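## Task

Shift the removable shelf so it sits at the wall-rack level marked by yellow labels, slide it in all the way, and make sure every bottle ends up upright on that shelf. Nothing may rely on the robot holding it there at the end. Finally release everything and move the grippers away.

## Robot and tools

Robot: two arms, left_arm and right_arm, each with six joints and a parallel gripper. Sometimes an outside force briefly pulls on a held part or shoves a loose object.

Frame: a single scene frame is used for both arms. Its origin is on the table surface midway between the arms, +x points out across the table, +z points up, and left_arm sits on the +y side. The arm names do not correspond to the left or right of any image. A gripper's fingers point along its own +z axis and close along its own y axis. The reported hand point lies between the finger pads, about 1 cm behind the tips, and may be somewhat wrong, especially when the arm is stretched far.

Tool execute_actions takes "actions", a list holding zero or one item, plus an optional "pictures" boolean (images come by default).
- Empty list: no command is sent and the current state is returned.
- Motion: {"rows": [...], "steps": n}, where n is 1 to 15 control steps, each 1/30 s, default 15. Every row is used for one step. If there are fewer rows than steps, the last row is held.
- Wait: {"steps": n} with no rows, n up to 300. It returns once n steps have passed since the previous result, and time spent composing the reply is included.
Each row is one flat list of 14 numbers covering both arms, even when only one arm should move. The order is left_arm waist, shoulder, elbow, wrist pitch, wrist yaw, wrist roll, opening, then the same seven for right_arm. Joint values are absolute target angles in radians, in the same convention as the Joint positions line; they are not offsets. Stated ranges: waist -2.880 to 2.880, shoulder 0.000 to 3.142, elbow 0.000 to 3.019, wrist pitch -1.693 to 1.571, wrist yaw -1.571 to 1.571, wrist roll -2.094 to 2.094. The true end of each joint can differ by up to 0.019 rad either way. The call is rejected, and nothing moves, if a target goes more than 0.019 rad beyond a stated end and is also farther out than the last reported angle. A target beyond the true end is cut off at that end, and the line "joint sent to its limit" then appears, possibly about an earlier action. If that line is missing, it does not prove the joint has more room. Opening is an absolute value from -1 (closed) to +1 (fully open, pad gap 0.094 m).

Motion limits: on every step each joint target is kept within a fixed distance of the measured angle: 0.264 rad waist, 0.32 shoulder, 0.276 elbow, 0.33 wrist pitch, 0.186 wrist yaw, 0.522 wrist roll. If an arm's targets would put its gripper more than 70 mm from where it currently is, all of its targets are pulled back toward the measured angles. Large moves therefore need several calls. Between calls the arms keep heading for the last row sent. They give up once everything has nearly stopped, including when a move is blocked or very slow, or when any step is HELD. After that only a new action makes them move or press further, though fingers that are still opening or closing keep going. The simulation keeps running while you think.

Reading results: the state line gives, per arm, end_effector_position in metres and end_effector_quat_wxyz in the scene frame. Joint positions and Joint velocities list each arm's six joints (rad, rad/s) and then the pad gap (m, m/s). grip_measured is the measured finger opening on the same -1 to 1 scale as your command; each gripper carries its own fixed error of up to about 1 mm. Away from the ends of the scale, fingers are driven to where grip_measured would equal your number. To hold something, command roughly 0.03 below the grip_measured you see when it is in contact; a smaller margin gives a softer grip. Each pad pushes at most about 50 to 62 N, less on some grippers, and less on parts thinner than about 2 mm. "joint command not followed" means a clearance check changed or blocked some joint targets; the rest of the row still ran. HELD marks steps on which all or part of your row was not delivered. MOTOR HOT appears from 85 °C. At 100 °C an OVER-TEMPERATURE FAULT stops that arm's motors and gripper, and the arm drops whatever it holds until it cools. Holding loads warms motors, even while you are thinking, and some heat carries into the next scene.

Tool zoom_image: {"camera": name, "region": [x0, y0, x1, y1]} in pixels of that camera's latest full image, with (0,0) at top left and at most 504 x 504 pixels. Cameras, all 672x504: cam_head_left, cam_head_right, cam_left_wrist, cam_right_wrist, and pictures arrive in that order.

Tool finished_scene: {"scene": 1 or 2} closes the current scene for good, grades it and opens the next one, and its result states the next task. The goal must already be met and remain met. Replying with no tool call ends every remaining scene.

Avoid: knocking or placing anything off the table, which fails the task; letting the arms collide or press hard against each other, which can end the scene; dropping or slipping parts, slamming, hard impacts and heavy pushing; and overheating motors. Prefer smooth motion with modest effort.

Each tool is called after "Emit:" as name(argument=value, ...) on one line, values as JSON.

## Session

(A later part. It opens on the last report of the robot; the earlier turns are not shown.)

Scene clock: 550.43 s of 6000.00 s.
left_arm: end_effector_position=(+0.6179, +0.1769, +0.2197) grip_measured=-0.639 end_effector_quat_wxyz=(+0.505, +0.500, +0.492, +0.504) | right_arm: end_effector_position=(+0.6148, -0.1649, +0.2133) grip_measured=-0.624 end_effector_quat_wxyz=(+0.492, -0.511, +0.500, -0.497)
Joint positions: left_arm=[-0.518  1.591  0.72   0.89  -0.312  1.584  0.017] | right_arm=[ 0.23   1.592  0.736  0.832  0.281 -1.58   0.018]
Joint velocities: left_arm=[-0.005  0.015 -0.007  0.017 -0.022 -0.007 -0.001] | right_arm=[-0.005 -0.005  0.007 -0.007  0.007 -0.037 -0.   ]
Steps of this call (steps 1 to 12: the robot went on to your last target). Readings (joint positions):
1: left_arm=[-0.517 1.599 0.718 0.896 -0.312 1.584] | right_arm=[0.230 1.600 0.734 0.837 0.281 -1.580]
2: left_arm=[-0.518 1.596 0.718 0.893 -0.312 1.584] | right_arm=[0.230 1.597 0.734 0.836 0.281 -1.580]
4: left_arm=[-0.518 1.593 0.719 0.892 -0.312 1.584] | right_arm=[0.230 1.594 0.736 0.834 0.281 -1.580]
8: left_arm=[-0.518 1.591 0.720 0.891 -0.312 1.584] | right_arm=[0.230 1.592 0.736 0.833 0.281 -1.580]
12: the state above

Emit:
execute_actions(actions=[{"rows": [
[-0.517,1.5405,0.7883,0.8923,-0.314,1.59,-0.672, 0.230,1.5577,0.8065,0.8354,0.283,-1.58,-0.657],
[-0.517,1.5376,0.7898,0.8880,-0.314,1.59,-0.672, 0.230,1.5550,0.8082,0.8311,0.283,-1.58,-0.657],
[-0.517,1.5346,0.7913,0.8836,-0.314,1.59,-0.672, 0.230,1.5522,0.8099,0.8269,0.283,-1.58,-0.657],
[-0.517,1.5316,0.7928,0.8793,-0.314,1.59,-0.672, 0.230,1.5494,0.8116,0.8226,0.283,-1.58,-0.657],
[-0.517,1.5287,0.7943,0.8749,-0.314,1.59,-0.672, 0.230,1.5467,0.8133,0.8183,0.283,-1.58,-0.657],
[-0.517,1.5257,0.7958,0.8706,-0.314,1.59,-0.672, 0.230,1.5439,0.8150,0.8140,0.283,-1.58,-0.657],
[-0.517,1.5228,0.7973,0.8662,-0.314,1.59,-0.672, 0.230,1.5411,0.8167,0.8097,0.283,-1.58,-0.657],
[-0.517,1.5198,0.7989,0.8619,-0.314,1.59,-0.672, 0.230,1.5384,0.8184,0.8054,0.283,-1.58,-0.657],
[-0.517,1.5168,0.8004,0.8575,-0.314,1.59,-0.672, 0.230,1.5356,0.8201,0.8012,0.283,-1.58,-0.657],
[-0.517,1.5139,0.8019,0.8532,-0.314,1.59,-0.672, 0.230,1.5328,0.8218,0.7969,0.283,-1.58,-0.657],
[-0.517,1.5109,0.8034,0.8488,-0.314,1.59,-0.672, 0.230,1.5301,0.8235,0.7926,0.283,-1.58,-0.657],
[-0.517,1.5079,0.8049,0.8445,-0.314,1.59,-0.672, 0.230,1.5273,0.8252,0.7883,0.283,-1.58,-0.657],
[-0.517,1.5050,0.8064,0.8401,-0.314,1.59,-0.672, 0.230,1.5245,0.8269,0.7840,0.283,-1.58,-0.657],
[-0.517,1.5020,0.8079,0.8358,-0.314,1.59,-0.672, 0.230,1.5218,0.8286,0.7797,0.283,-1.58,-0.657],
[-0.517,1.4991,0.8094,0.8314,-0.314,1.59,-0.672, 0.230,1.5190,0.8303,0.7755,0.283,-1.58,-0.657]
], "steps": 15}], pictures=false)

Emit:
execute_actions(actions=[{"rows": [
[-0.517,1.4961,0.8109,0.8271,-0.314,1.59,-0.672, 0.230,1.5162,0.8320,0.7712,0.283,-1.58,-0.657],
[-0.517,1.4931,0.8124,0.8227,-0.314,1.59,-0.672, 0.230,1.5135,0.8337,0.7669,0.283,-1.58,-0.657],
[-0.517,1.4902,0.8139,0.8183,-0.314,1.59,-0.672, 0.230,1.5107,0.8354,0.7626,0.283,-1.58,-0.657],
[-0.517,1.4872,0.8154,0.8140,-0.314,1.59,-0.672, 0.230,1.5079,0.8371,0.7583,0.283,-1.58,-0.657],
[-0.517,1.4842,0.8169,0.8096,-0.314,1.59,-0.672, 0.230,1.5052,0.8388,0.7540,0.283,-1.58,-0.657],
[-0.517,1.4813,0.8184,0.8053,-0.314,1.59,-0.672, 0.230,1.5024,0.8405,0.7498,0.283,-1.58,-0.657],
[-0.517,1.4783,0.8200,0.8009,-0.314,1.59,-0.672, 0.230,1.4996,0.8422,0.7455,0.283,-1.58,-0.657],
[-0.517,1.4754,0.8215,0.7966,-0.314,1.59,-0.672, 0.230,1.4969,0.8439,0.7412,0.283,-1.58,-0.657],
[-0.517,1.4724,0.8230,0.7922,-0.314,1.59,-0.672, 0.230,1.4941,0.8456,0.7369,0.283,-1.58,-0.657],
[-0.517,1.4694,0.8245,0.7879,-0.314,1.59,-0.672, 0.230,1.4913,0.8473,0.7326,0.283,-1.58,-0.657],
[-0.517,1.4665,0.8260,0.7835,-0.314,1.59,-0.672, 0.230,1.4886,0.8490,0.7283,0.283,-1.58,-0.657],
[-0.517,1.4635,0.8275,0.7792,-0.314,1.59,-0.672, 0.230,1.4858,0.8507,0.7241,0.283,-1.58,-0.657],
[-0.517,1.4605,0.8290,0.7748,-0.314,1.59,-0.672, 0.230,1.4830,0.8524,0.7198,0.283,-1.58,-0.657],
[-0.517,1.4576,0.8305,0.7705,-0.314,1.59,-0.672, 0.230,1.4803,0.8541,0.7155,0.283,-1.58,-0.657],
[-0.517,1.4546,0.8320,0.7661,-0.314,1.59,-0.672, 0.230,1.4775,0.8558,0.7112,0.283,-1.58,-0.657]
], "steps": 15}], pictures=false)

Emit:
execute_actions(actions=[{"rows": [
[-0.517,1.4520,0.8336,0.7619,-0.314,1.59,-0.672, 0.230,1.4749,0.8574,0.7070,0.283,-1.58,-0.657],
[-0.517,1.4493,0.8352,0.7576,-0.314,1.59,-0.672, 0.230,1.4724,0.8590,0.7029,0.283,-1.58,-0.657],
[-0.517,1.4467,0.8367,0.7534,-0.314,1.59,-0.672, 0.230,1.4698,0.8606,0.6987,0.283,-1.58,-0.657],
[-0.517,1.4440,0.8383,0.7492,-0.314,1.59,-0.672, 0.230,1.4672,0.8622,0.6945,0.283,-1.58,-0.657],
[-0.517,1.4414,0.8399,0.7450,-0.314,1.59,-0.672, 0.230,1.4647,0.8638,0.6904,0.283,-1.58,-0.657],
[-0.517,1.4387,0.8415,0.7407,-0.314,1.59,-0.672, 0.230,1.4621,0.8654,0.6862,0.283,-1.58,-0.657],
[-0.517,1.4361,0.8430,0.7365,-0.314,1.59,-0.672, 0.230,1.4595,0.8670,0.6821,0.283,-1.58,-0.657],
[-0.517,1.4334,0.8446,0.7323,-0.314,1.59,-0.672, 0.230,1.4570,0.8686,0.6779,0.283,-1.58,-0.657],
[-0.517,1.4308,0.8462,0.7281,-0.314,1.59,-0.672, 0.230,1.4544,0.8702,0.6737,0.283,-1.58,-0.657],
[-0.517,1.4281,0.8478,0.7238,-0.314,1.59,-0.672, 0.230,1.4518,0.8718,0.6696,0.283,-1.58,-0.657],
[-0.517,1.4255,0.8493,0.7196,-0.314,1.59,-0.672, 0.230,1.4493,0.8734,0.6654,0.283,-1.58,-0.657],
[-0.517,1.4228,0.8509,0.7154,-0.314,1.59,-0.672, 0.230,1.4467,0.8750,0.6612,0.283,-1.58,-0.657],
[-0.517,1.4202,0.8525,0.7111,-0.314,1.59,-0.672, 0.230,1.4441,0.8766,0.6571,0.283,-1.58,-0.657],
[-0.517,1.4175,0.8541,0.7069,-0.314,1.59,-0.672, 0.230,1.4416,0.8782,0.6529,0.283,-1.58,-0.657],
[-0.517,1.4149,0.8557,0.7027,-0.314,1.59,-0.672, 0.230,1.4390,0.8798,0.6488,0.283,-1.58,-0.657]
], "steps": 15}], pictures=false)

Emit:
execute_actions(actions=[{"rows": [
[-0.517,1.4122,0.8572,0.6985,-0.314,1.59,-0.672, 0.230,1.4364,0.8814,0.6446,0.283,-1.58,-0.657],
[-0.517,1.4096,0.8588,0.6942,-0.314,1.59,-0.672, 0.230,1.4339,0.8829,0.6404,0.283,-1.58,-0.657],
[-0.517,1.4069,0.8604,0.6900,-0.314,1.59,-0.672, 0.230,1.4313,0.8845,0.6363,0.283,-1.58,-0.657],
[-0.517,1.4043,0.8620,0.6858,-0.314,1.59,-0.672, 0.230,1.4287,0.8861,0.6321,0.283,-1.58,-0.657],
[-0.517,1.4016,0.8635,0.6816,-0.314,1.59,-0.672, 0.230,1.4262,0.8877,0.6279,0.283,-1.58,-0.657],
[-0.517,1.3990,0.8651,0.6773,-0.314,1.59,-0.672, 0.230,1.4236,0.8893,0.6238,0.283,-1.58,-0.657],
[-0.517,1.3963,0.8667,0.6731,-0.314,1.59,-0.672, 0.230,1.4210,0.8909,0.6196,0.283,-1.58,-0.657],
[-0.517,1.3937,0.8683,0.6689,-0.314,1.59,-0.672, 0.230,1.4185,0.8925,0.6155,0.283,-1.58,-0.657],
[-0.517,1.3910,0.8698,0.6647,-0.314,1.59,-0.672, 0.230,1.4159,0.8941,0.6113,0.283,-1.58,-0.657],
[-0.517,1.3884,0.8714,0.6604,-0.314,1.59,-0.672, 0.230,1.4133,0.8957,0.6071,0.283,-1.58,-0.657],
[-0.517,1.3857,0.8730,0.6562,-0.314,1.59,-0.672, 0.230,1.4108,0.8973,0.6030,0.283,-1.58,-0.657],
[-0.517,1.3831,0.8746,0.6520,-0.314,1.59,-0.672, 0.230,1.4082,0.8989,0.5988,0.283,-1.58,-0.657],
[-0.517,1.3804,0.8762,0.6477,-0.314,1.59,-0.672, 0.230,1.4056,0.9005,0.5946,0.283,-1.58,-0.657],
[-0.517,1.3778,0.8777,0.6435,-0.314,1.59,-0.672, 0.230,1.4031,0.9021,0.5905,0.283,-1.58,-0.657],
[-0.517,1.3751,0.8793,0.6393,-0.314,1.59,-0.672, 0.230,1.4005,0.9037,0.5863,0.283,-1.58,-0.657]
], "steps": 15}], pictures=false)

Emit:
execute_actions(actions=[{"steps": 12}])

Scene clock: 605.43 s of 6000.00 s.
left_arm: end_effector_position=(+0.6186, +0.1768, +0.2333) grip_measured=-0.639 end_effector_quat_wxyz=(+0.503, +0.501, +0.493, +0.503) | right_arm: end_effector_position=(+0.6161, -0.1645, +0.2269) grip_measured=-0.624 end_effector_quat_wxyz=(+0.490, -0.513, +0.502, -0.495)
Joint positions: left_arm=[-0.518  1.556  0.734  0.834 -0.313  1.582  0.017] | right_arm=[ 0.23   1.559  0.753  0.776  0.282 -1.578  0.018]
Joint velocities: left_arm=[-0.005 -0.112  0.042 -0.139  0.051  0.022 -0.   ] | right_arm=[ 0.005 -0.112  0.051 -0.11  -0.022  0.051  0.   ]
Steps of this call (steps 1 to 30: the robot went on to your last target; steps 31 to 90: nothing new was sent; then 51.50 s passed at rest; steps 91 to 105: all 15 steps of this action). Readings (joint positions):
91: left_arm=[-0.518 1.591 0.720 0.889 -0.312 1.584] | right_arm=[0.230 1.592 0.736 0.831 0.281 -1.580]
92: left_arm=[-0.518 1.591 0.720 0.888 -0.312 1.584] | right_arm=[0.230 1.592 0.736 0.829 0.281 -1.580]
94: left_arm=[-0.518 1.589 0.720 0.880 -0.312 1.584] | right_arm=[0.230 1.590 0.736 0.823 0.281 -1.580]
98: left_arm=[-0.518 1.581 0.723 0.863 -0.312 1.582] | right_arm=[0.230 1.583 0.740 0.805 0.281 -1.578]
105: the state above

Scene clock: 605.93 s of 6000.00 s.
left_arm: end_effector_position=(+0.6189, +0.1770, +0.2518) grip_measured=-0.639 end_effector_quat_wxyz=(+0.502, +0.501, +0.494, +0.503) | right_arm: end_effector_position=(+0.6168, -0.1643, +0.2450) grip_measured=-0.624 end_effector_quat_wxyz=(+0.489, -0.514, +0.502, -0.495)
Joint positions: left_arm=[-0.518  1.512  0.753  0.768 -0.314  1.582  0.017] | right_arm=[ 0.23   1.518  0.773  0.712  0.282 -1.578  0.018]
Joint velocities: left_arm=[ 0.015 -0.103  0.046 -0.139 -0.007 -0.007  0.001] | right_arm=[-0.005 -0.083  0.037 -0.139 -0.007  0.037 -0.   ]
Steps of this call (steps 1 to 15: all 15 steps of this action). Readings (joint positions):
1: left_arm=[-0.518 1.552 0.736 0.830 -0.313 1.582] | right_arm=[0.230 1.556 0.754 0.772 0.282 -1.578]
2: left_arm=[-0.518 1.549 0.737 0.825 -0.313 1.582] | right_arm=[0.230 1.553 0.756 0.768 0.282 -1.578]
4: left_arm=[-0.518 1.542 0.740 0.817 -0.313 1.582] | right_arm=[0.230 1.547 0.759 0.760 0.282 -1.578]
8: left_arm=[-0.518 1.531 0.745 0.799 -0.314 1.582] | right_arm=[0.230 1.536 0.764 0.742 0.282 -1.578]
15: the state above

Scene clock: 606.43 s of 6000.00 s.
left_arm: end_effector_position=(+0.6190, +0.1771, +0.2710) grip_measured=-0.639 end_effector_quat_wxyz=(+0.501, +0.501, +0.494, +0.503) | right_arm: end_effector_position=(+0.6171, -0.1642, +0.2639) grip_measured=-0.624 end_effector_quat_wxyz=(+0.489, -0.514, +0.502, -0.494)
Joint positions: left_arm=[-0.518  1.47   0.774  0.705 -0.315  1.582  0.017] | right_arm=[ 0.23   1.479  0.795  0.65   0.282 -1.578  0.018]
Joint velocities: left_arm=[-0.005 -0.093  0.037 -0.125  0.007 -0.066  0.001] | right_arm=[ 0.005 -0.093  0.042 -0.139 -0.037 -0.007 -0.001]
Steps of this call (steps 1 to 15: all 15 steps of this action). Readings (joint positions):
1: left_arm=[-0.518 1.509 0.754 0.764 -0.314 1.582] | right_arm=[0.230 1.516 0.775 0.708 0.282 -1.578]
2: left_arm=[-0.518 1.506 0.756 0.760 -0.315 1.582] | right_arm=[0.230 1.513 0.776 0.704 0.282 -1.578]
4: left_arm=[-0.518 1.500 0.758 0.751 -0.315 1.582] | right_arm=[0.230 1.507 0.779 0.695 0.282 -1.578]
8: left_arm=[-0.518 1.489 0.765 0.734 -0.315 1.582] | right_arm=[0.230 1.497 0.785 0.679 0.282 -1.578]
15: the state above

Scene clock: 606.93 s of 6000.00 s.
left_arm: end_effector_position=(+0.6183, +0.1773, +0.2903) grip_measured=-0.639 end_effector_quat_wxyz=(+0.501, +0.502, +0.495, +0.503) | right_arm: end_effector_position=(+0.6165, -0.1644, +0.2831) grip_measured=-0.624 end_effector_quat_wxyz=(+0.488, -0.515, +0.503, -0.494)
Joint positions: left_arm=[-0.518  1.43   0.796  0.642 -0.315  1.582  0.017] | right_arm=[ 0.23   1.441  0.817  0.587  0.282 -1.578  0.018]
Joint velocities: left_arm=[-0.005 -0.083  0.061 -0.09  -0.007 -0.022  0.   ] | right_arm=[-0.005 -0.083  0.056 -0.125  0.066 -0.037 -0.   ]
Steps of this call (steps 1 to 15: all 15 steps of this action). Readings (joint positions):
1: left_arm=[-0.518 1.468 0.776 0.701 -0.315 1.582] | right_arm=[0.230 1.476 0.796 0.646 0.282 -1.578]
2: left_arm=[-0.518 1.465 0.777 0.697 -0.315 1.582] | right_arm=[0.230 1.474 0.798 0.641 0.282 -1.578]
4: left_arm=[-0.518 1.460 0.780 0.688 -0.315 1.582] | right_arm=[0.230 1.469 0.801 0.633 0.282 -1.578]
8: left_arm=[-0.518 1.449 0.786 0.671 -0.315 1.582] | right_arm=[0.230 1.459 0.807 0.616 0.282 -1.578]
15: the state above

Scene clock: 607.33 s of 6000.00 s.
left_arm: end_effector_position=(+0.6181, +0.1773, +0.2954) grip_measured=-0.639 end_effector_quat_wxyz=(+0.502, +0.501, +0.494, +0.503) | right_arm: end_effector_position=(+0.6164, -0.1644, +0.2885) grip_measured=-0.624 end_effector_quat_wxyz=(+0.490, -0.513, +0.502, -0.495)
Joint positions: left_arm=[-0.518  1.422  0.801  0.633 -0.315  1.582  0.017] | right_arm=[ 0.23   1.433  0.823  0.578  0.282 -1.578  0.018]
Joint velocities: left_arm=[-0.005 -0.005  0.007 -0.007  0.022 -0.007 -0.001] | right_arm=[ 0.015 -0.005 -0.007 -0.002 -0.022 -0.007 -0.001]
Steps of this call (steps 1 to 12: the robot went on to your last target). Readings (joint positions):
1: left_arm=[-0.518 1.428 0.797 0.638 -0.315 1.582] | right_arm=[0.230 1.438 0.819 0.584 0.282 -1.578]
2: left_arm=[-0.518 1.426 0.799 0.636 -0.315 1.582] | right_arm=[0.230 1.436 0.820 0.582 0.282 -1.578]
4: left_arm=[-0.518 1.423 0.800 0.635 -0.315 1.582] | right_arm=[0.230 1.434 0.821 0.580 0.282 -1.578]
8: left_arm=[-0.518 1.422 0.801 0.634 -0.315 1.582] | right_arm=[0.230 1.433 0.823 0.580 0.282 -1.578]
12: the state above

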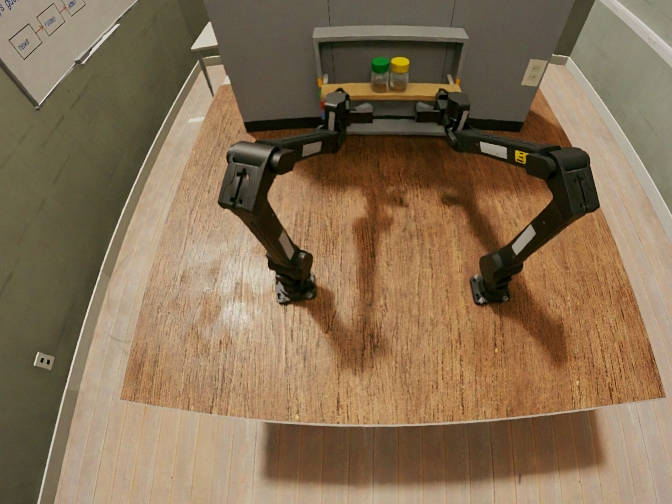

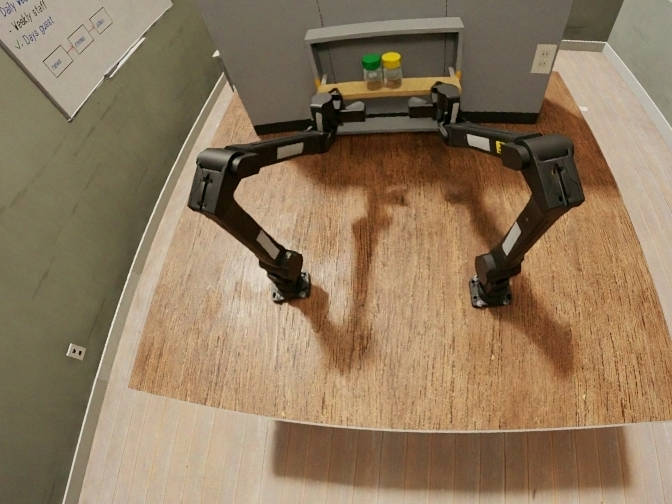

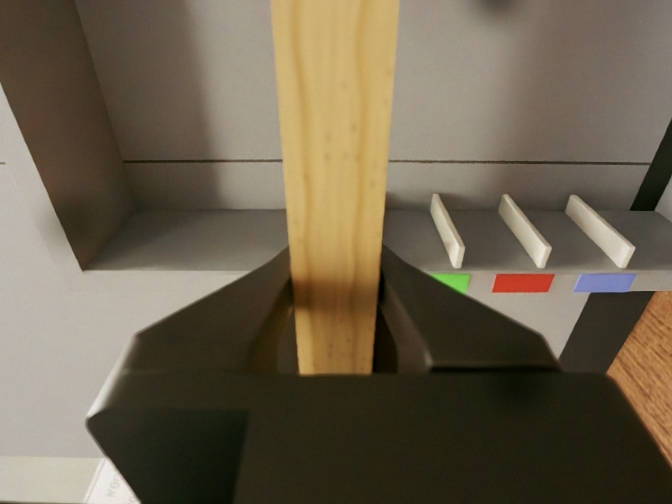

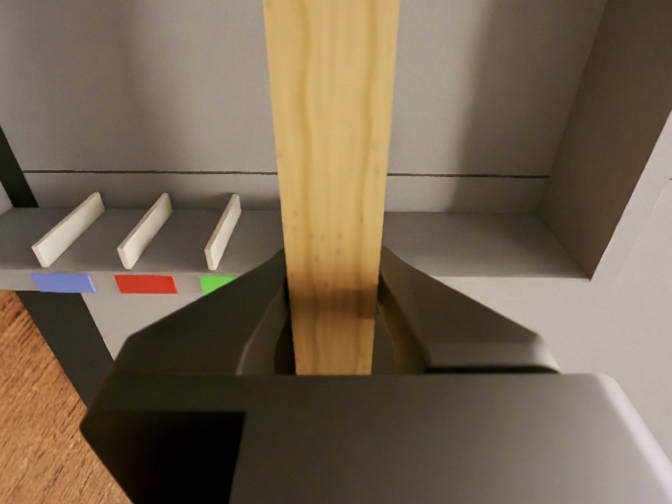

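Emit:
zoom_image(camera="cam_left_wrist", region=[270, 150, 670, 310])

Emit:
zoom_image(camera="cam_right_wrist", region=[0, 150, 400, 310])

Region (270, 150, 670, 310) of cam_left_wrist's 672x504 image, scaled by 1.260, with more detail than that image has; it fills the top 202 rows of this view, and the rest is white.

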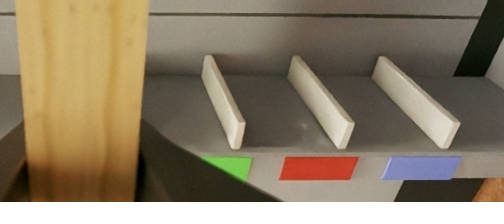

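Region (0, 150, 400, 310) of cam_right_wrist's 672x504 image, scaled by 1.260, with more detail than that image has; it fills the top 202 rows of this view, and the rest is white.

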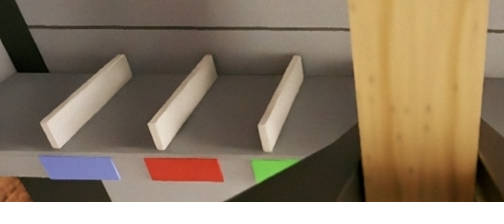

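Emit:
execute_actions(actions=[{"rows": [
[-0.515,1.3841,0.8817,0.6393,-0.3133,1.59,-0.672, 0.2277,1.4096,0.9061,0.5863,0.2823,-1.58,-0.657],
[-0.513,1.3931,0.8841,0.6393,-0.3126,1.59,-0.672, 0.2253,1.4188,0.9085,0.5863,0.2817,-1.58,-0.657],
[-0.511,1.4021,0.8865,0.6393,-0.3119,1.59,-0.672, 0.2230,1.4279,0.9109,0.5863,0.2810,-1.58,-0.657],
[-0.5102,1.4110,0.8889,0.6393,-0.3112,1.59,-0.672, 0.2224,1.4370,0.9133,0.5863,0.2804,-1.58,-0.657],
[-0.5094,1.4135,0.8913,0.6393,-0.3105,1.59,-0.672, 0.2218,1.4395,0.9157,0.5863,0.2797,-1.58,-0.657],
[-0.5086,1.4160,0.8937,0.6393,-0.3098,1.59,-0.672, 0.2212,1.4421,0.9181,0.5863,0.2791,-1.58,-0.657],
[-0.5077,1.4185,0.8961,0.6393,-0.3091,1.59,-0.672, 0.2205,1.4446,0.9205,0.5863,0.2784,-1.58,-0.657],
[-0.5069,1.4210,0.8985,0.6393,-0.3084,1.59,-0.672, 0.2199,1.4472,0.9229,0.5863,0.2778,-1.58,-0.657],
[-0.5061,1.4235,0.9009,0.6393,-0.3077,1.59,-0.672, 0.2193,1.4497,0.9253,0.5863,0.2771,-1.58,-0.657],
[-0.5053,1.4260,0.9033,0.6393,-0.3070,1.59,-0.672, 0.2187,1.4522,0.9277,0.5863,0.2765,-1.58,-0.657],
[-0.5045,1.4285,0.9057,0.6393,-0.3063,1.59,-0.672, 0.2181,1.4548,0.9301,0.5863,0.2758,-1.58,-0.657],
[-0.5037,1.4310,0.9081,0.6393,-0.3056,1.59,-0.672, 0.2175,1.4573,0.9325,0.5863,0.2752,-1.58,-0.657],
[-0.5029,1.4335,0.9105,0.6393,-0.3049,1.59,-0.672, 0.2169,1.4598,0.9349,0.5863,0.2745,-1.58,-0.657],
[-0.5020,1.4360,0.9129,0.6393,-0.3042,1.59,-0.672, 0.2162,1.4624,0.9373,0.5863,0.2739,-1.58,-0.657],
[-0.5012,1.4385,0.9153,0.6393,-0.3035,1.59,-0.672, 0.2156,1.4649,0.9397,0.5863,0.2732,-1.58,-0.657]
], "steps": 15}], pictures=false)

Emit:
execute_actions(actions=[{"rows": [
[-0.5004,1.4410,0.9177,0.6393,-0.3028,1.59,-0.672, 0.2150,1.4675,0.9421,0.5863,0.2726,-1.58,-0.657],
[-0.4996,1.4436,0.9200,0.6393,-0.3021,1.59,-0.672, 0.2144,1.4700,0.9445,0.5863,0.2719,-1.58,-0.657],
[-0.4988,1.4461,0.9224,0.6393,-0.3014,1.59,-0.672, 0.2138,1.4725,0.9469,0.5863,0.2712,-1.58,-0.657],
[-0.4980,1.4486,0.9248,0.6393,-0.3007,1.59,-0.672, 0.2132,1.4751,0.9493,0.5863,0.2706,-1.58,-0.657],
[-0.4971,1.4511,0.9272,0.6393,-0.3000,1.59,-0.672, 0.2125,1.4776,0.9517,0.5863,0.2699,-1.58,-0.657],
[-0.4963,1.4536,0.9296,0.6393,-0.2993,1.59,-0.672, 0.2119,1.4801,0.9541,0.5863,0.2693,-1.58,-0.657],
[-0.4955,1.4561,0.9320,0.6393,-0.2986,1.59,-0.672, 0.2113,1.4827,0.9565,0.5863,0.2686,-1.58,-0.657],
[-0.4947,1.4586,0.9344,0.6393,-0.2979,1.59,-0.672, 0.2107,1.4852,0.9589,0.5863,0.2680,-1.58,-0.657],
[-0.4939,1.4611,0.9368,0.6393,-0.2972,1.59,-0.672, 0.2101,1.4878,0.9613,0.5863,0.2673,-1.58,-0.657],
[-0.4931,1.4636,0.9392,0.6393,-0.2965,1.59,-0.672, 0.2095,1.4903,0.9637,0.5863,0.2667,-1.58,-0.657],
[-0.4923,1.4661,0.9416,0.6393,-0.2958,1.59,-0.672, 0.2089,1.4928,0.9661,0.5863,0.2660,-1.58,-0.657],
[-0.4914,1.4686,0.9440,0.6393,-0.2951,1.59,-0.672, 0.2082,1.4954,0.9685,0.5863,0.2654,-1.58,-0.657],
[-0.4906,1.4711,0.9464,0.6393,-0.2944,1.59,-0.672, 0.2076,1.4979,0.9709,0.5863,0.2647,-1.58,-0.657],
[-0.4898,1.4736,0.9488,0.6393,-0.2937,1.59,-0.672, 0.2070,1.5005,0.9733,0.5863,0.2641,-1.58,-0.657],
[-0.4890,1.4761,0.9512,0.6393,-0.2930,1.59,-0.672, 0.2064,1.5030,0.9757,0.5863,0.2634,-1.58,-0.657]
], "steps": 15}], pictures=false)

Emit:
execute_actions(actions=[{"steps": 12}])

Scene clock: 685.30 s of 6000.00 s.
left_arm: end_effector_position=(+0.6271, +0.1803, +0.2991) grip_measured=-0.639 end_effector_quat_wxyz=(+0.502, +0.497, +0.495, +0.506) | right_arm: end_effector_position=(+0.6278, -0.1613, +0.2904) grip_measured=-0.624 end_effector_quat_wxyz=(+0.492, -0.512, +0.500, -0.495)
Joint positions: left_arm=[-0.507  1.438  0.826  0.629 -0.311  1.582  0.017] | right_arm=[ 0.228  1.46   0.855  0.578  0.276 -1.578  0.018]
Joint velocities: left_arm=[ 0.015  0.083  0.061 -0.022  0.022  0.066 -0.001] | right_arm=[-0.024  0.083  0.042 -0.002 -0.037 -0.022 -0.   ]
Steps of this call (steps 1 to 15: the robot went on to your last target; steps 16 to 90: nothing new was sent; then 74.47 s passed at rest; steps 91 to 105: all 15 steps of this action). Readings (joint positions):
91: left_arm=[-0.518 1.422 0.801 0.633 -0.315 1.582] | right_arm=[0.230 1.433 0.823 0.578 0.282 -1.578]
92: left_arm=[-0.518 1.422 0.801 0.633 -0.315 1.582] | right_arm=[0.230 1.433 0.823 0.578 0.282 -1.578]
94: left_arm=[-0.518 1.422 0.802 0.633 -0.315 1.582] | right_arm=[0.230 1.433 0.823 0.578 0.282 -1.578]
98: left_arm=[-0.515 1.423 0.808 0.630 -0.315 1.582] | right_arm=[0.230 1.443 0.834 0.578 0.281 -1.578]
105: the state above

Scene clock: 685.80 s of 6000.00 s.
left_arm: end_effector_position=(+0.6419, +0.1801, +0.2958) grip_measured=-0.639 end_effector_quat_wxyz=(+0.501, +0.499, +0.495, +0.505) | right_arm: end_effector_position=(+0.6424, -0.1616, +0.2870) grip_measured=-0.624 end_effector_quat_wxyz=(+0.491, -0.514, +0.501, -0.494)
Joint positions: left_arm=[-0.497  1.477  0.861  0.629 -0.3    1.582  0.017] | right_arm=[ 0.218  1.499  0.89   0.578  0.266 -1.578  0.018]
Joint velocities: left_arm=[ 0.015  0.063  0.061  0.007 -0.066  0.022 -0.   ] | right_arm=[-0.015  0.083  0.066  0.012 -0.051  0.007 -0.001]
Steps of this call (steps 1 to 15: all 15 steps of this action). Readings (joint positions):
1: left_arm=[-0.507 1.441 0.828 0.629 -0.310 1.582] | right_arm=[0.227 1.463 0.857 0.578 0.276 -1.578]
2: left_arm=[-0.506 1.444 0.831 0.629 -0.309 1.582] | right_arm=[0.226 1.465 0.859 0.578 0.275 -1.578]
4: left_arm=[-0.505 1.449 0.835 0.629 -0.308 1.582] | right_arm=[0.225 1.471 0.863 0.578 0.273 -1.578]
8: left_arm=[-0.502 1.460 0.844 0.629 -0.305 1.582] | right_arm=[0.222 1.481 0.872 0.578 0.271 -1.578]
15: the state above

Scene clock: 686.20 s of 6000.00 s.
left_arm: end_effector_position=(+0.6442, +0.1802, +0.2952) grip_measured=-0.639 end_effector_quat_wxyz=(+0.501, +0.499, +0.495, +0.505) | right_arm: end_effector_position=(+0.6448, -0.1616, +0.2863) grip_measured=-0.624 end_effector_quat_wxyz=(+0.491, -0.514, +0.501, -0.494)
Joint positions: left_arm=[-0.495  1.483  0.866  0.629 -0.299  1.582  0.017] | right_arm=[ 0.217  1.505  0.895  0.578  0.265 -1.577  0.018]
Joint velocities: left_arm=[ 0.015 -0.024 -0.002  0.012 -0.007 -0.007  0.001] | right_arm=[-0.015  0.015 -0.002  0.007  0.051 -0.022  0.   ]
Steps of this call (steps 1 to 12: the robot went on to your last target). Readings (joint positions):
1: left_arm=[-0.496 1.480 0.863 0.629 -0.299 1.582] | right_arm=[0.218 1.501 0.892 0.578 0.266 -1.578]
2: left_arm=[-0.496 1.482 0.865 0.629 -0.299 1.582] | right_arm=[0.217 1.503 0.894 0.578 0.265 -1.578]
4: left_arm=[-0.495 1.483 0.866 0.629 -0.299 1.582] | right_arm=[0.217 1.505 0.895 0.578 0.265 -1.578]
8: left_arm=[-0.495 1.483 0.866 0.629 -0.299 1.582] | right_arm=[0.217 1.505 0.895 0.578 0.265 -1.577]
12: the state above

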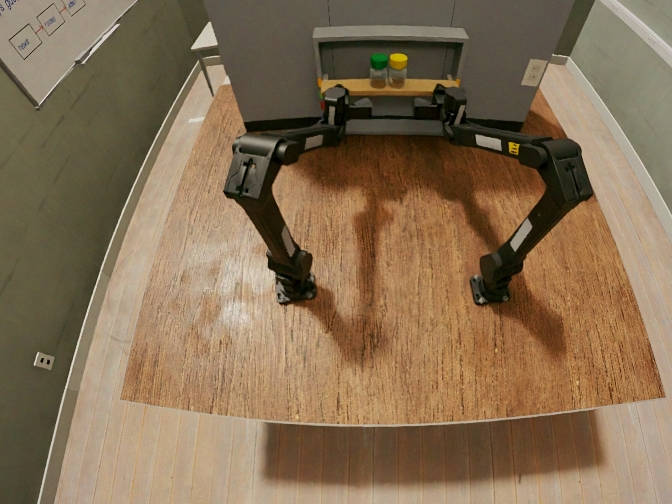

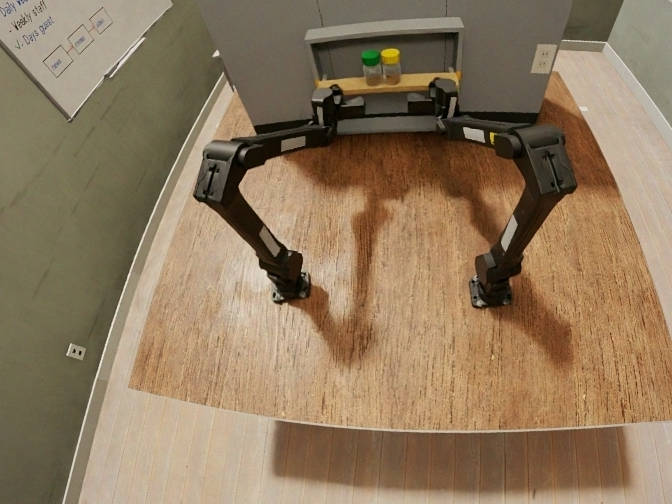

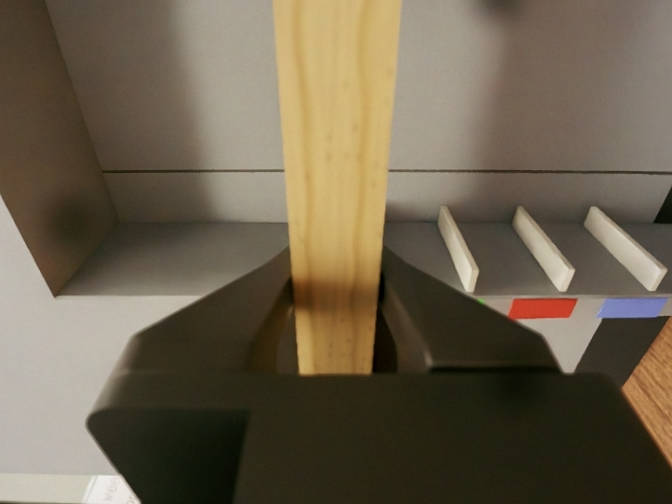

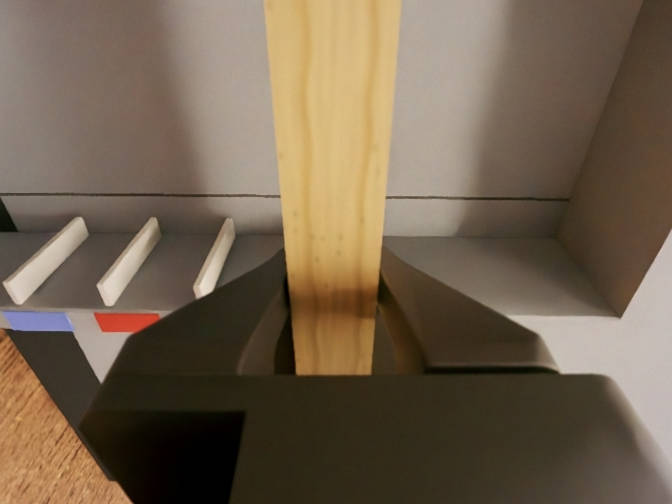

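Emit:
zoom_image(camera="cam_head_left", region=[300, 20, 480, 140])

Emit:
zoom_image(camera="cam_head_right", region=[295, 10, 475, 130])

Region (300, 20, 480, 140) of cam_head_left's 672x504 image, scaled by 2.800, with more detail than that image has.

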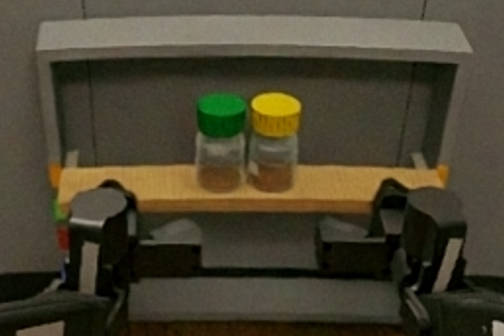

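Region (295, 10, 475, 130) of cam_head_right's 672x504 image, scaled by 2.800, with more detail than that image has.

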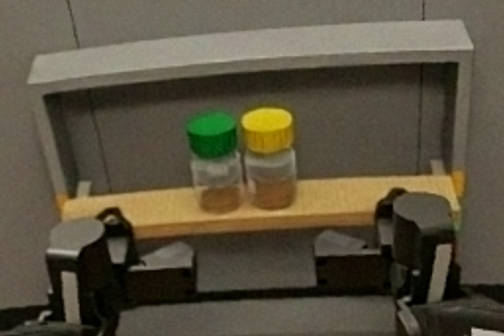

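Emit:
zoom_image(camera="cam_head_left", region=[310, 65, 350, 100])

Emit:
zoom_image(camera="cam_head_left", region=[432, 65, 472, 100])

Region (310, 65, 350, 100) of cam_head_left's 672x504 image, scaled by 12.600, with more detail than that image has; it fills the top 441 rows of this view, and the rest is white.

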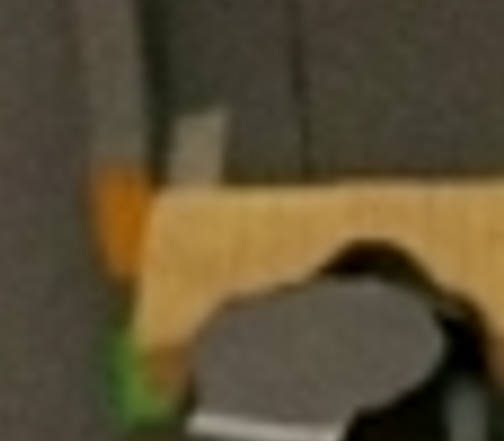

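Region (432, 65, 472, 100) of cam_head_left's 672x504 image, scaled by 12.600, with more detail than that image has; it fills the top 441 rows of this view, and the rest is white.

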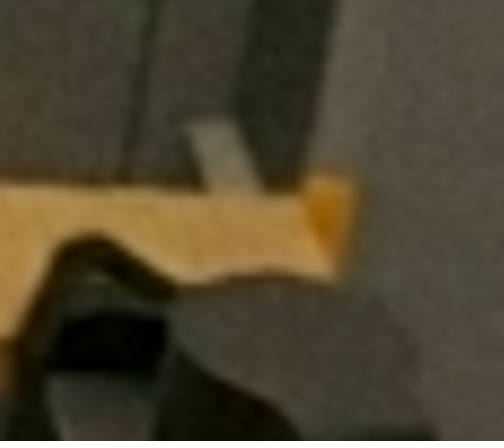

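Emit:
execute_actions(actions=[{"rows": [
[-0.4890,1.4775,0.9528,0.6393,-0.2928,1.59,-0.672, 0.2059,1.5034,0.9767,0.5863,0.2634,-1.58,-0.657],
[-0.4890,1.4788,0.9545,0.6393,-0.2926,1.59,-0.672, 0.2055,1.5037,0.9776,0.5863,0.2634,-1.58,-0.657],
[-0.4890,1.4802,0.9561,0.6393,-0.2923,1.59,-0.672, 0.2050,1.5041,0.9786,0.5863,0.2634,-1.58,-0.657],
[-0.4890,1.4815,0.9577,0.6393,-0.2921,1.59,-0.672, 0.2046,1.5044,0.9795,0.5863,0.2634,-1.58,-0.657],
[-0.4890,1.4829,0.9594,0.6393,-0.2919,1.59,-0.672, 0.2041,1.5048,0.9805,0.5863,0.2634,-1.58,-0.657],
[-0.4890,1.4842,0.9610,0.6393,-0.2917,1.59,-0.672, 0.2036,1.5052,0.9814,0.5863,0.2634,-1.58,-0.657],
[-0.4890,1.4856,0.9626,0.6393,-0.2915,1.59,-0.672, 0.2032,1.5055,0.9824,0.5863,0.2634,-1.58,-0.657],
[-0.4890,1.4869,0.9642,0.6393,-0.2912,1.59,-0.672, 0.2027,1.5059,0.9833,0.5863,0.2634,-1.58,-0.657],
[-0.4890,1.4883,0.9659,0.6393,-0.2910,1.59,-0.672, 0.2023,1.5062,0.9843,0.5863,0.2634,-1.58,-0.657],
[-0.4890,1.4896,0.9675,0.6393,-0.2908,1.59,-0.672, 0.2018,1.5066,0.9852,0.5863,0.2634,-1.58,-0.657]
], "steps": 15}], pictures=false)

Emit:
execute_actions(actions=[{"steps": 8}], pictures=false)

Scene clock: 727.40 s of 6000.00 s.
left_arm: end_effector_position=(+0.6494, +0.1778, +0.2980) grip_measured=-0.639 end_effector_quat_wxyz=(+0.504, +0.498, +0.493, +0.505) | right_arm: end_effector_position=(+0.6478, -0.1641, +0.2893) grip_measured=-0.624 end_effector_quat_wxyz=(+0.491, -0.511, +0.502, -0.496)
Joint positions: left_arm=[-0.495  1.494  0.883  0.629 -0.294  1.582  0.017] | right_arm=[ 0.212  1.508  0.904  0.578  0.265 -1.577  0.018]
Joint velocities: left_arm=[ 0.005  0.015  0.022 -0.017 -0.037 -0.051  0.   ] | right_arm=[-0.005  0.015 -0.012  0.012 -0.081 -0.022 -0.001]
Steps of this call (steps 1 to 15: the robot went on to your last target; steps 16 to 90: nothing new was sent; then 37.70 s passed at rest; steps 91 to 105: all 15 steps of this action). Readings (joint positions):
91: left_arm=[-0.495 1.483 0.866 0.629 -0.299 1.582] | right_arm=[0.217 1.505 0.895 0.578 0.265 -1.577]
92: left_arm=[-0.495 1.483 0.866 0.629 -0.299 1.582] | right_arm=[0.217 1.505 0.895 0.578 0.265 -1.577]
94: left_arm=[-0.495 1.484 0.867 0.629 -0.298 1.582] | right_arm=[0.217 1.505 0.895 0.578 0.265 -1.577]
98: left_arm=[-0.495 1.489 0.874 0.629 -0.296 1.582] | right_arm=[0.214 1.507 0.899 0.578 0.265 -1.577]
105: the state above

Scene clock: 727.67 s of 6000.00 s.
left_arm: end_effector_position=(+0.6494, +0.1778, +0.2980) grip_measured=-0.639 end_effector_quat_wxyz=(+0.504, +0.498, +0.493, +0.505) | right_arm: end_effector_position=(+0.6478, -0.1641, +0.2893) grip_measured=-0.624 end_effector_quat_wxyz=(+0.491, -0.511, +0.502, -0.496)
Joint positions: left_arm=[-0.495  1.494  0.883  0.629 -0.294  1.582  0.017] | right_arm=[ 0.212  1.508  0.904  0.578  0.265 -1.577  0.018]
Joint velocities: left_arm=[ 0.005  0.005  0.002 -0.002 -0.037  0.022  0.   ] | right_arm=[-0.005  0.015  0.002 -0.007  0.022 -0.081  0.   ]
Steps of this call (steps 1 to 8: the robot went on to your last target). Readings (joint positions):
1: left_arm=[-0.495 1.494 0.883 0.629 -0.294 1.582] | right_arm=[0.212 1.508 0.904 0.578 0.265 -1.577]
2: left_arm=[-0.495 1.494 0.883 0.629 -0.294 1.582] | right_arm=[0.212 1.508 0.904 0.578 0.265 -1.577]
4: left_arm=[-0.495 1.494 0.883 0.629 -0.294 1.582] | right_arm=[0.212 1.508 0.904 0.578 0.265 -1.577]
8: the state above

Emit:
execute_actions(actions=[{"rows": [
[-0.4885,1.4916,0.9698,0.6393,-0.2903,1.59,-0.672, 0.2013,1.5085,0.9876,0.5863,0.2629,-1.58,-0.657],
[-0.4879,1.4935,0.9721,0.6393,-0.2898,1.59,-0.672, 0.2009,1.5105,0.9899,0.5863,0.2624,-1.58,-0.657],
[-0.4874,1.4955,0.9743,0.6393,-0.2893,1.59,-0.672, 0.2004,1.5124,0.9923,0.5863,0.2619,-1.58,-0.657],
[-0.4868,1.4975,0.9766,0.6393,-0.2888,1.59,-0.672, 0.2000,1.5144,0.9946,0.5863,0.2614,-1.58,-0.657],
[-0.4863,1.4994,0.9789,0.6393,-0.2883,1.59,-0.672, 0.1995,1.5163,0.9970,0.5863,0.2609,-1.58,-0.657],
[-0.4857,1.5014,0.9812,0.6393,-0.2878,1.59,-0.672, 0.1991,1.5182,0.9993,0.5863,0.2603,-1.58,-0.657],
[-0.4852,1.5034,0.9835,0.6393,-0.2873,1.59,-0.672, 0.1986,1.5202,1.0017,0.5863,0.2598,-1.58,-0.657],
[-0.4846,1.5053,0.9858,0.6393,-0.2867,1.59,-0.672, 0.1981,1.5221,1.0040,0.5863,0.2593,-1.58,-0.657],
[-0.4841,1.5073,0.9880,0.6393,-0.2862,1.59,-0.672, 0.1977,1.5241,1.0064,0.5863,0.2588,-1.58,-0.657],
[-0.4835,1.5093,0.9903,0.6393,-0.2857,1.59,-0.672, 0.1972,1.5260,1.0087,0.5863,0.2583,-1.58,-0.657],
[-0.4830,1.5112,0.9926,0.6393,-0.2852,1.59,-0.672, 0.1968,1.5279,1.0111,0.5863,0.2578,-1.58,-0.657],
[-0.4824,1.5132,0.9949,0.6393,-0.2847,1.59,-0.672, 0.1963,1.5299,1.0134,0.5863,0.2573,-1.58,-0.657],
[-0.4819,1.5152,0.9972,0.6393,-0.2842,1.59,-0.672, 0.1959,1.5318,1.0158,0.5863,0.2568,-1.58,-0.657],
[-0.4813,1.5171,0.9995,0.6393,-0.2837,1.59,-0.672, 0.1954,1.5338,1.0181,0.5863,0.2563,-1.58,-0.657],
[-0.4808,1.5191,1.0017,0.6393,-0.2832,1.59,-0.672, 0.1949,1.5357,1.0205,0.5863,0.2558,-1.58,-0.657]
], "steps": 15}], pictures=false)

Emit:
execute_actions(actions=[{"steps": 10}])

Scene clock: 742.97 s of 6000.00 s.
left_arm: end_effector_position=(+0.6603, +0.1780, +0.2981) grip_measured=-0.639 end_effector_quat_wxyz=(+0.504, +0.497, +0.493, +0.505) | right_arm: end_effector_position=(+0.6589, -0.1642, +0.2897) grip_measured=-0.624 end_effector_quat_wxyz=(+0.492, -0.510, +0.501, -0.496)
Joint positions: left_arm=[-0.488  1.52   0.911  0.629 -0.288  1.582  0.017] | right_arm=[ 0.205  1.535  0.934  0.578  0.259 -1.577  0.018]
Joint velocities: left_arm=[ 0.015  0.044  0.066  0.012 -0.037 -0.007 -0.   ] | right_arm=[-0.005  0.044  0.066 -0.007 -0.051 -0.007  0.001]
Steps of this call (steps 1 to 15: the robot went on to your last target; steps 16 to 90: nothing new was sent; then 11.80 s passed at rest; steps 91 to 105: all 15 steps of this action). Readings (joint positions):
91: left_arm=[-0.495 1.494 0.883 0.629 -0.294 1.582] | right_arm=[0.212 1.508 0.904 0.578 0.265 -1.577]
92: left_arm=[-0.495 1.495 0.883 0.629 -0.294 1.582] | right_arm=[0.212 1.509 0.905 0.578 0.265 -1.577]
94: left_arm=[-0.495 1.497 0.885 0.629 -0.294 1.582] | right_arm=[0.211 1.511 0.907 0.578 0.265 -1.577]
98: left_arm=[-0.493 1.506 0.895 0.629 -0.292 1.582] | right_arm=[0.209 1.520 0.917 0.578 0.262 -1.577]
105: the state above

Scene clock: 743.30 s of 6000.00 s.
left_arm: end_effector_position=(+0.6622, +0.1780, +0.2981) grip_measured=-0.639 end_effector_quat_wxyz=(+0.504, +0.497, +0.493, +0.506) | right_arm: end_effector_position=(+0.6608, -0.1643, +0.2897) grip_measured=-0.624 end_effector_quat_wxyz=(+0.492, -0.509, +0.501, -0.497)
Joint positions: left_arm=[-0.487  1.525  0.916  0.629 -0.288  1.582  0.017] | right_arm=[ 0.204  1.539  0.939  0.578  0.258 -1.577  0.018]
Joint velocities: left_arm=[ 0.005  0.005 -0.007  0.012  0.007 -0.037 -0.002] | right_arm=[-0.005  0.005  0.012 -0.007 -0.022 -0.007 -0.   ]
Steps of this call (steps 1 to 10: the robot went on to your last target). Readings (joint positions):
1: left_arm=[-0.488 1.522 0.913 0.629 -0.288 1.582] | right_arm=[0.205 1.536 0.936 0.578 0.258 -1.577]
2: left_arm=[-0.488 1.523 0.915 0.629 -0.288 1.582] | right_arm=[0.204 1.538 0.937 0.578 0.258 -1.577]
4: left_arm=[-0.487 1.525 0.916 0.629 -0.288 1.582] | right_arm=[0.204 1.539 0.939 0.578 0.258 -1.577]
8: left_arm=[-0.487 1.525 0.916 0.629 -0.288 1.582] | right_arm=[0.204 1.539 0.939 0.578 0.258 -1.577]
10: the state above

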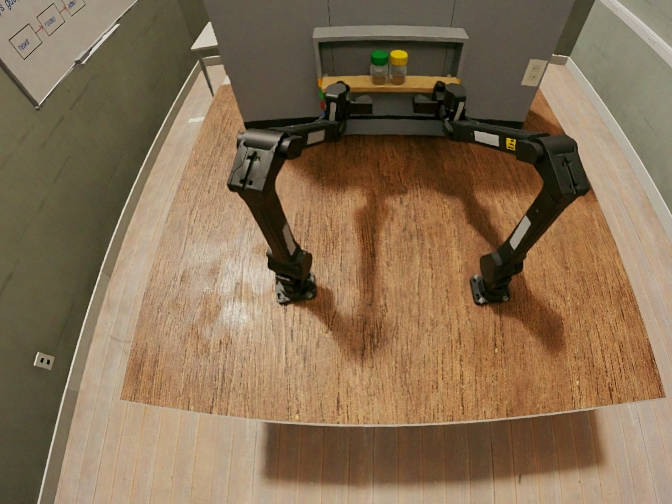

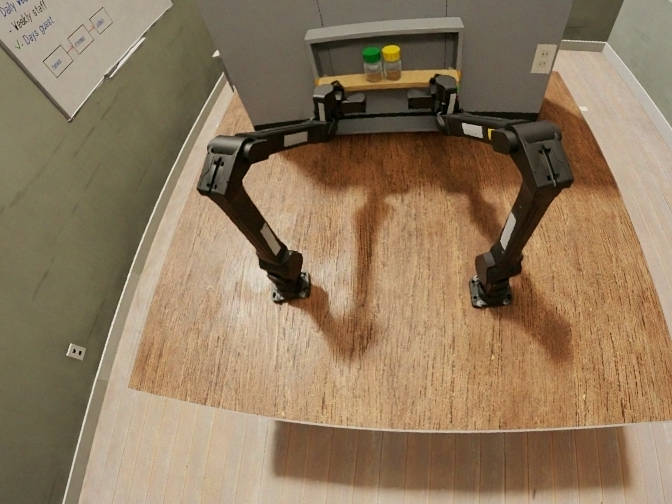

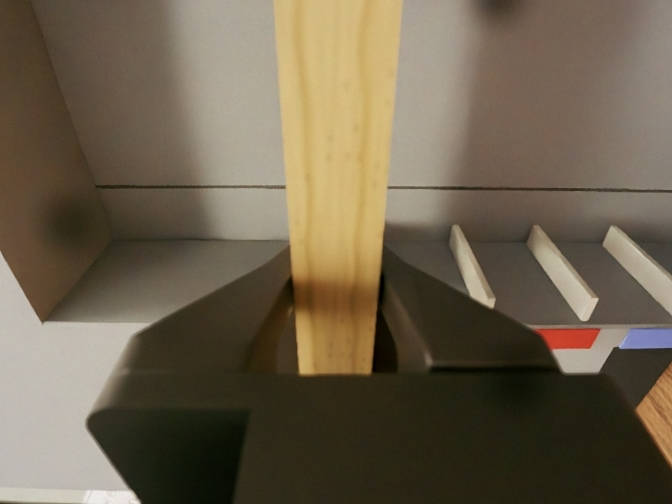

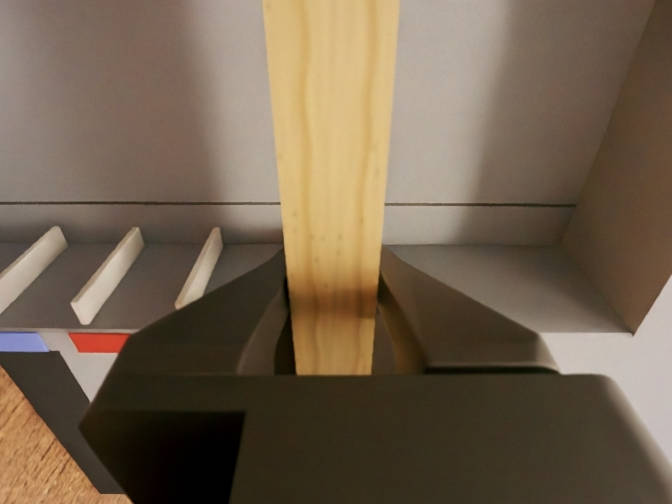

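Emit:
execute_actions(actions=[{"rows": [
[-0.4801,1.5219,1.0048,0.6392,-0.2825,1.59,-0.672, 0.1943,1.5385,1.0237,0.5862,0.2552,-1.58,-0.657],
[-0.4794,1.5246,1.0079,0.6392,-0.2817,1.59,-0.672, 0.1937,1.5412,1.0268,0.5861,0.2546,-1.58,-0.657],
[-0.4786,1.5274,1.0111,0.6391,-0.2810,1.59,-0.672, 0.1932,1.5440,1.0300,0.5860,0.2540,-1.58,-0.657],
[-0.4779,1.5302,1.0142,0.6391,-0.2803,1.59,-0.672, 0.1926,1.5467,1.0331,0.5859,0.2534,-1.58,-0.657],
[-0.4772,1.5329,1.0173,0.6390,-0.2795,1.59,-0.672, 0.1920,1.5495,1.0363,0.5858,0.2528,-1.58,-0.657],
[-0.4765,1.5357,1.0204,0.6390,-0.2788,1.59,-0.672, 0.1914,1.5522,1.0394,0.5857,0.2521,-1.58,-0.657],
[-0.4757,1.5385,1.0235,0.6389,-0.2780,1.59,-0.672, 0.1908,1.5550,1.0426,0.5856,0.2515,-1.58,-0.657],
[-0.4750,1.5412,1.0266,0.6389,-0.2773,1.59,-0.672, 0.1903,1.5577,1.0457,0.5855,0.2509,-1.58,-0.657],
[-0.4743,1.5440,1.0298,0.6388,-0.2766,1.59,-0.672, 0.1897,1.5605,1.0489,0.5854,0.2503,-1.58,-0.657],
[-0.4736,1.5468,1.0329,0.6388,-0.2758,1.59,-0.672, 0.1891,1.5632,1.0520,0.5853,0.2497,-1.58,-0.657],
[-0.4728,1.5495,1.0360,0.6387,-0.2751,1.59,-0.672, 0.1885,1.5660,1.0552,0.5852,0.2491,-1.58,-0.657],
[-0.4721,1.5523,1.0391,0.6387,-0.2744,1.59,-0.672, 0.1879,1.5687,1.0583,0.5851,0.2485,-1.58,-0.657],
[-0.4714,1.5551,1.0422,0.6386,-0.2736,1.59,-0.672, 0.1874,1.5715,1.0615,0.5850,0.2479,-1.58,-0.657],
[-0.4707,1.5578,1.0453,0.6386,-0.2729,1.59,-0.672, 0.1868,1.5742,1.0646,0.5849,0.2473,-1.58,-0.657],
[-0.4700,1.5606,1.0485,0.6385,-0.2721,1.59,-0.672, 0.1862,1.5770,1.0678,0.5848,0.2467,-1.58,-0.657]
], "steps": 15}], pictures=false)

Emit:
execute_actions(actions=[{"rows": [
[-0.4692,1.5634,1.0516,0.6385,-0.2714,1.59,-0.672, 0.1856,1.5797,1.0709,0.5847,0.2460,-1.58,-0.657],
[-0.4685,1.5661,1.0547,0.6384,-0.2707,1.59,-0.672, 0.1850,1.5825,1.0741,0.5847,0.2454,-1.58,-0.657],
[-0.4678,1.5689,1.0578,0.6383,-0.2699,1.59,-0.672, 0.1845,1.5853,1.0773,0.5846,0.2448,-1.58,-0.657],
[-0.4671,1.5717,1.0609,0.6383,-0.2692,1.59,-0.672, 0.1839,1.5880,1.0804,0.5845,0.2442,-1.58,-0.657],
[-0.4663,1.5744,1.0640,0.6382,-0.2685,1.59,-0.672, 0.1833,1.5908,1.0836,0.5844,0.2436,-1.58,-0.657],
[-0.4656,1.5772,1.0672,0.6382,-0.2677,1.59,-0.672, 0.1827,1.5935,1.0867,0.5843,0.2430,-1.58,-0.657],
[-0.4649,1.5800,1.0703,0.6381,-0.2670,1.59,-0.672, 0.1821,1.5963,1.0899,0.5842,0.2424,-1.58,-0.657],
[-0.4642,1.5827,1.0734,0.6381,-0.2662,1.59,-0.672, 0.1816,1.5990,1.0930,0.5841,0.2418,-1.58,-0.657],
[-0.4634,1.5855,1.0765,0.6380,-0.2655,1.59,-0.672, 0.1810,1.6018,1.0962,0.5840,0.2412,-1.58,-0.657],
[-0.4627,1.5883,1.0796,0.6380,-0.2648,1.59,-0.672, 0.1804,1.6045,1.0993,0.5839,0.2406,-1.58,-0.657],
[-0.4620,1.5910,1.0827,0.6379,-0.2640,1.59,-0.672, 0.1798,1.6073,1.1025,0.5838,0.2399,-1.58,-0.657],
[-0.4613,1.5938,1.0859,0.6379,-0.2633,1.59,-0.672, 0.1792,1.6100,1.1056,0.5837,0.2393,-1.58,-0.657],
[-0.4606,1.5966,1.0890,0.6378,-0.2626,1.59,-0.672, 0.1787,1.6128,1.1088,0.5836,0.2387,-1.58,-0.657],
[-0.4598,1.5993,1.0921,0.6378,-0.2618,1.59,-0.672, 0.1781,1.6155,1.1119,0.5835,0.2381,-1.58,-0.657],
[-0.4591,1.6021,1.0952,0.6377,-0.2611,1.59,-0.672, 0.1775,1.6183,1.1151,0.5834,0.2375,-1.58,-0.657]
], "steps": 15}], pictures=false)

Emit:
execute_actions(actions=[{"steps": 10}])

Scene clock: 796.40 s of 6000.00 s.
left_arm: end_effector_position=(+0.6774, +0.1781, +0.2990) grip_measured=-0.639 end_effector_quat_wxyz=(+0.506, +0.496, +0.492, +0.507) | right_arm: end_effector_position=(+0.6759, -0.1643, +0.2907) grip_measured=-0.624 end_effector_quat_wxyz=(+0.494, -0.507, +0.501, -0.498)
Joint positions: left_arm=[-0.478  1.56   0.956  0.629 -0.278  1.582  0.017] | right_arm=[ 0.196  1.574  0.979  0.578  0.25  -1.577  0.018]
Joint velocities: left_arm=[ 0.015  0.083  0.076 -0.007  0.051 -0.022  0.   ] | right_arm=[-0.024  0.054  0.051  0.012  0.022  0.066  0.001]
Steps of this call (steps 1 to 15: the robot went on to your last target; steps 16 to 90: nothing new was sent; then 49.60 s passed at rest; steps 91 to 105: all 15 steps of this action). Readings (joint positions):
91: left_arm=[-0.487 1.525 0.916 0.629 -0.288 1.582] | right_arm=[0.204 1.539 0.939 0.578 0.258 -1.577]
92: left_arm=[-0.487 1.525 0.917 0.629 -0.287 1.582] | right_arm=[0.204 1.540 0.939 0.578 0.258 -1.577]
94: left_arm=[-0.487 1.528 0.920 0.629 -0.286 1.582] | right_arm=[0.203 1.542 0.942 0.578 0.257 -1.577]
98: left_arm=[-0.483 1.539 0.934 0.629 -0.283 1.582] | right_arm=[0.201 1.554 0.957 0.578 0.255 -1.577]
105: the state above

Scene clock: 796.90 s of 6000.00 s.
left_arm: end_effector_position=(+0.6949, +0.1785, +0.2983) grip_measured=-0.639 end_effector_quat_wxyz=(+0.507, +0.494, +0.491, +0.507) | right_arm: end_effector_position=(+0.6932, -0.1643, +0.2902) grip_measured=-0.624 end_effector_quat_wxyz=(+0.495, -0.507, +0.500, -0.499)
Joint positions: left_arm=[-0.467  1.602  1.003  0.629 -0.267  1.582  0.017] | right_arm=[ 0.187  1.616  1.026  0.576  0.241 -1.578  0.018]
Joint velocities: left_arm=[ 0.015  0.073  0.081 -0.002 -0.066 -0.007 -0.   ] | right_arm=[-0.015  0.093  0.095  0.017 -0.037  0.037  0.   ]
Steps of this call (steps 1 to 15: all 15 steps of this action). Readings (joint positions):
1: left_arm=[-0.477 1.563 0.960 0.629 -0.277 1.582] | right_arm=[0.196 1.577 0.982 0.578 0.250 -1.577]
2: left_arm=[-0.476 1.566 0.963 0.629 -0.276 1.582] | right_arm=[0.195 1.580 0.985 0.578 0.249 -1.577]
4: left_arm=[-0.475 1.572 0.968 0.629 -0.275 1.582] | right_arm=[0.194 1.586 0.991 0.578 0.248 -1.577]
8: left_arm=[-0.472 1.583 0.981 0.629 -0.272 1.582] | right_arm=[0.192 1.597 1.004 0.578 0.246 -1.578]
15: the state above

Scene clock: 797.23 s of 6000.00 s.
left_arm: end_effector_position=(+0.6976, +0.1785, +0.2976) grip_measured=-0.639 end_effector_quat_wxyz=(+0.507, +0.495, +0.491, +0.507) | right_arm: end_effector_position=(+0.6958, -0.1643, +0.2895) grip_measured=-0.624 end_effector_quat_wxyz=(+0.495, -0.507, +0.500, -0.499)
Joint positions: left_arm=[-0.466  1.609  1.009  0.628 -0.265  1.582  0.017] | right_arm=[ 0.186  1.623  1.033  0.576  0.241 -1.578  0.018]
Joint velocities: left_arm=[-0.005  0.015 -0.012 -0.022  0.022 -0.022  0.001] | right_arm=[ 0.005 -0.015  0.017  0.007 -0.022 -0.007  0.001]
Steps of this call (steps 1 to 10: the robot went on to your last target). Readings (joint positions):
1: left_arm=[-0.467 1.605 1.006 0.629 -0.266 1.582] | right_arm=[0.187 1.618 1.029 0.576 0.241 -1.578]
2: left_arm=[-0.466 1.607 1.008 0.629 -0.265 1.582] | right_arm=[0.187 1.620 1.031 0.576 0.241 -1.578]
4: left_arm=[-0.466 1.609 1.009 0.629 -0.265 1.582] | right_arm=[0.186 1.623 1.033 0.576 0.241 -1.578]
8: left_arm=[-0.466 1.609 1.009 0.628 -0.265 1.582] | right_arm=[0.186 1.623 1.033 0.576 0.241 -1.578]
10: the state above

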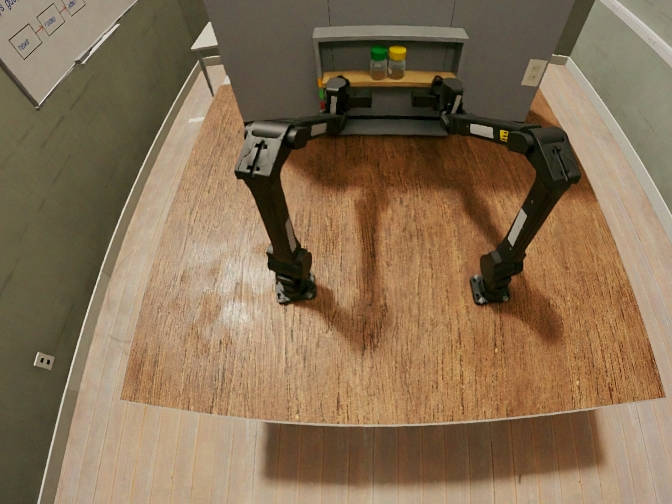

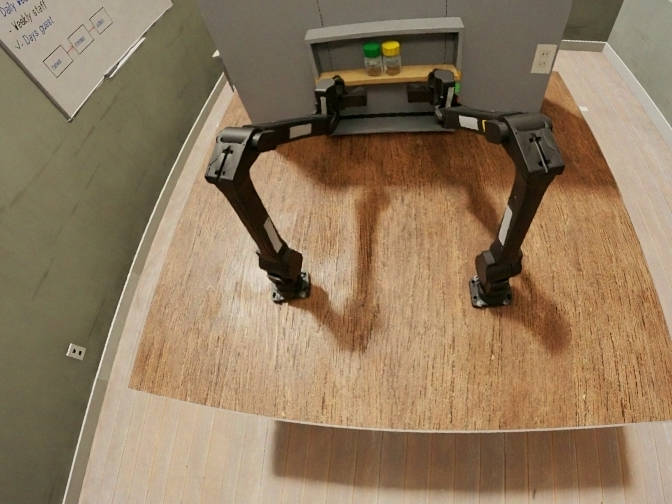

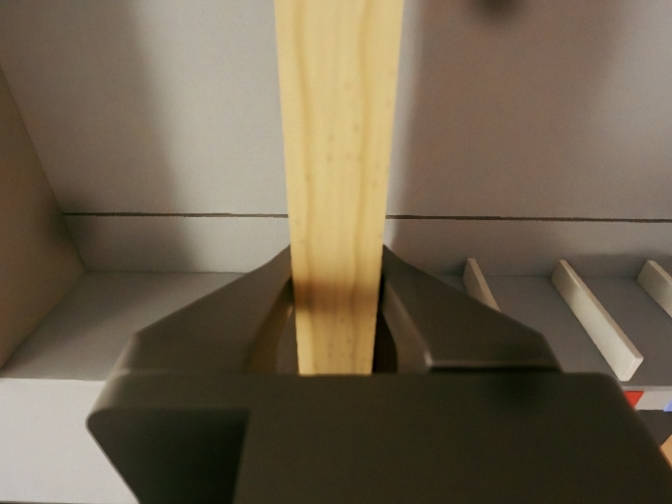

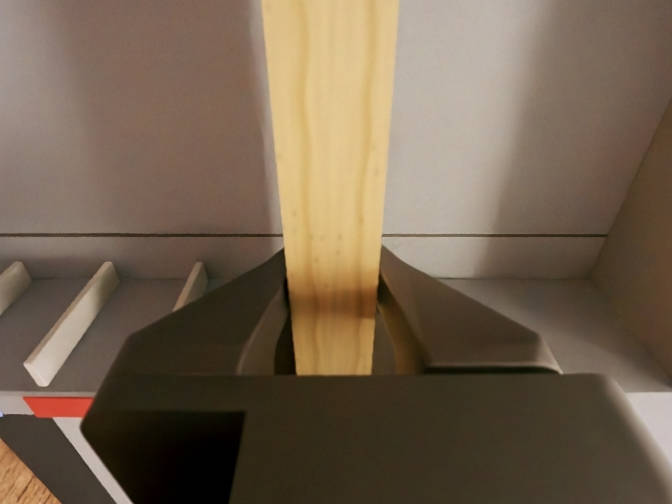

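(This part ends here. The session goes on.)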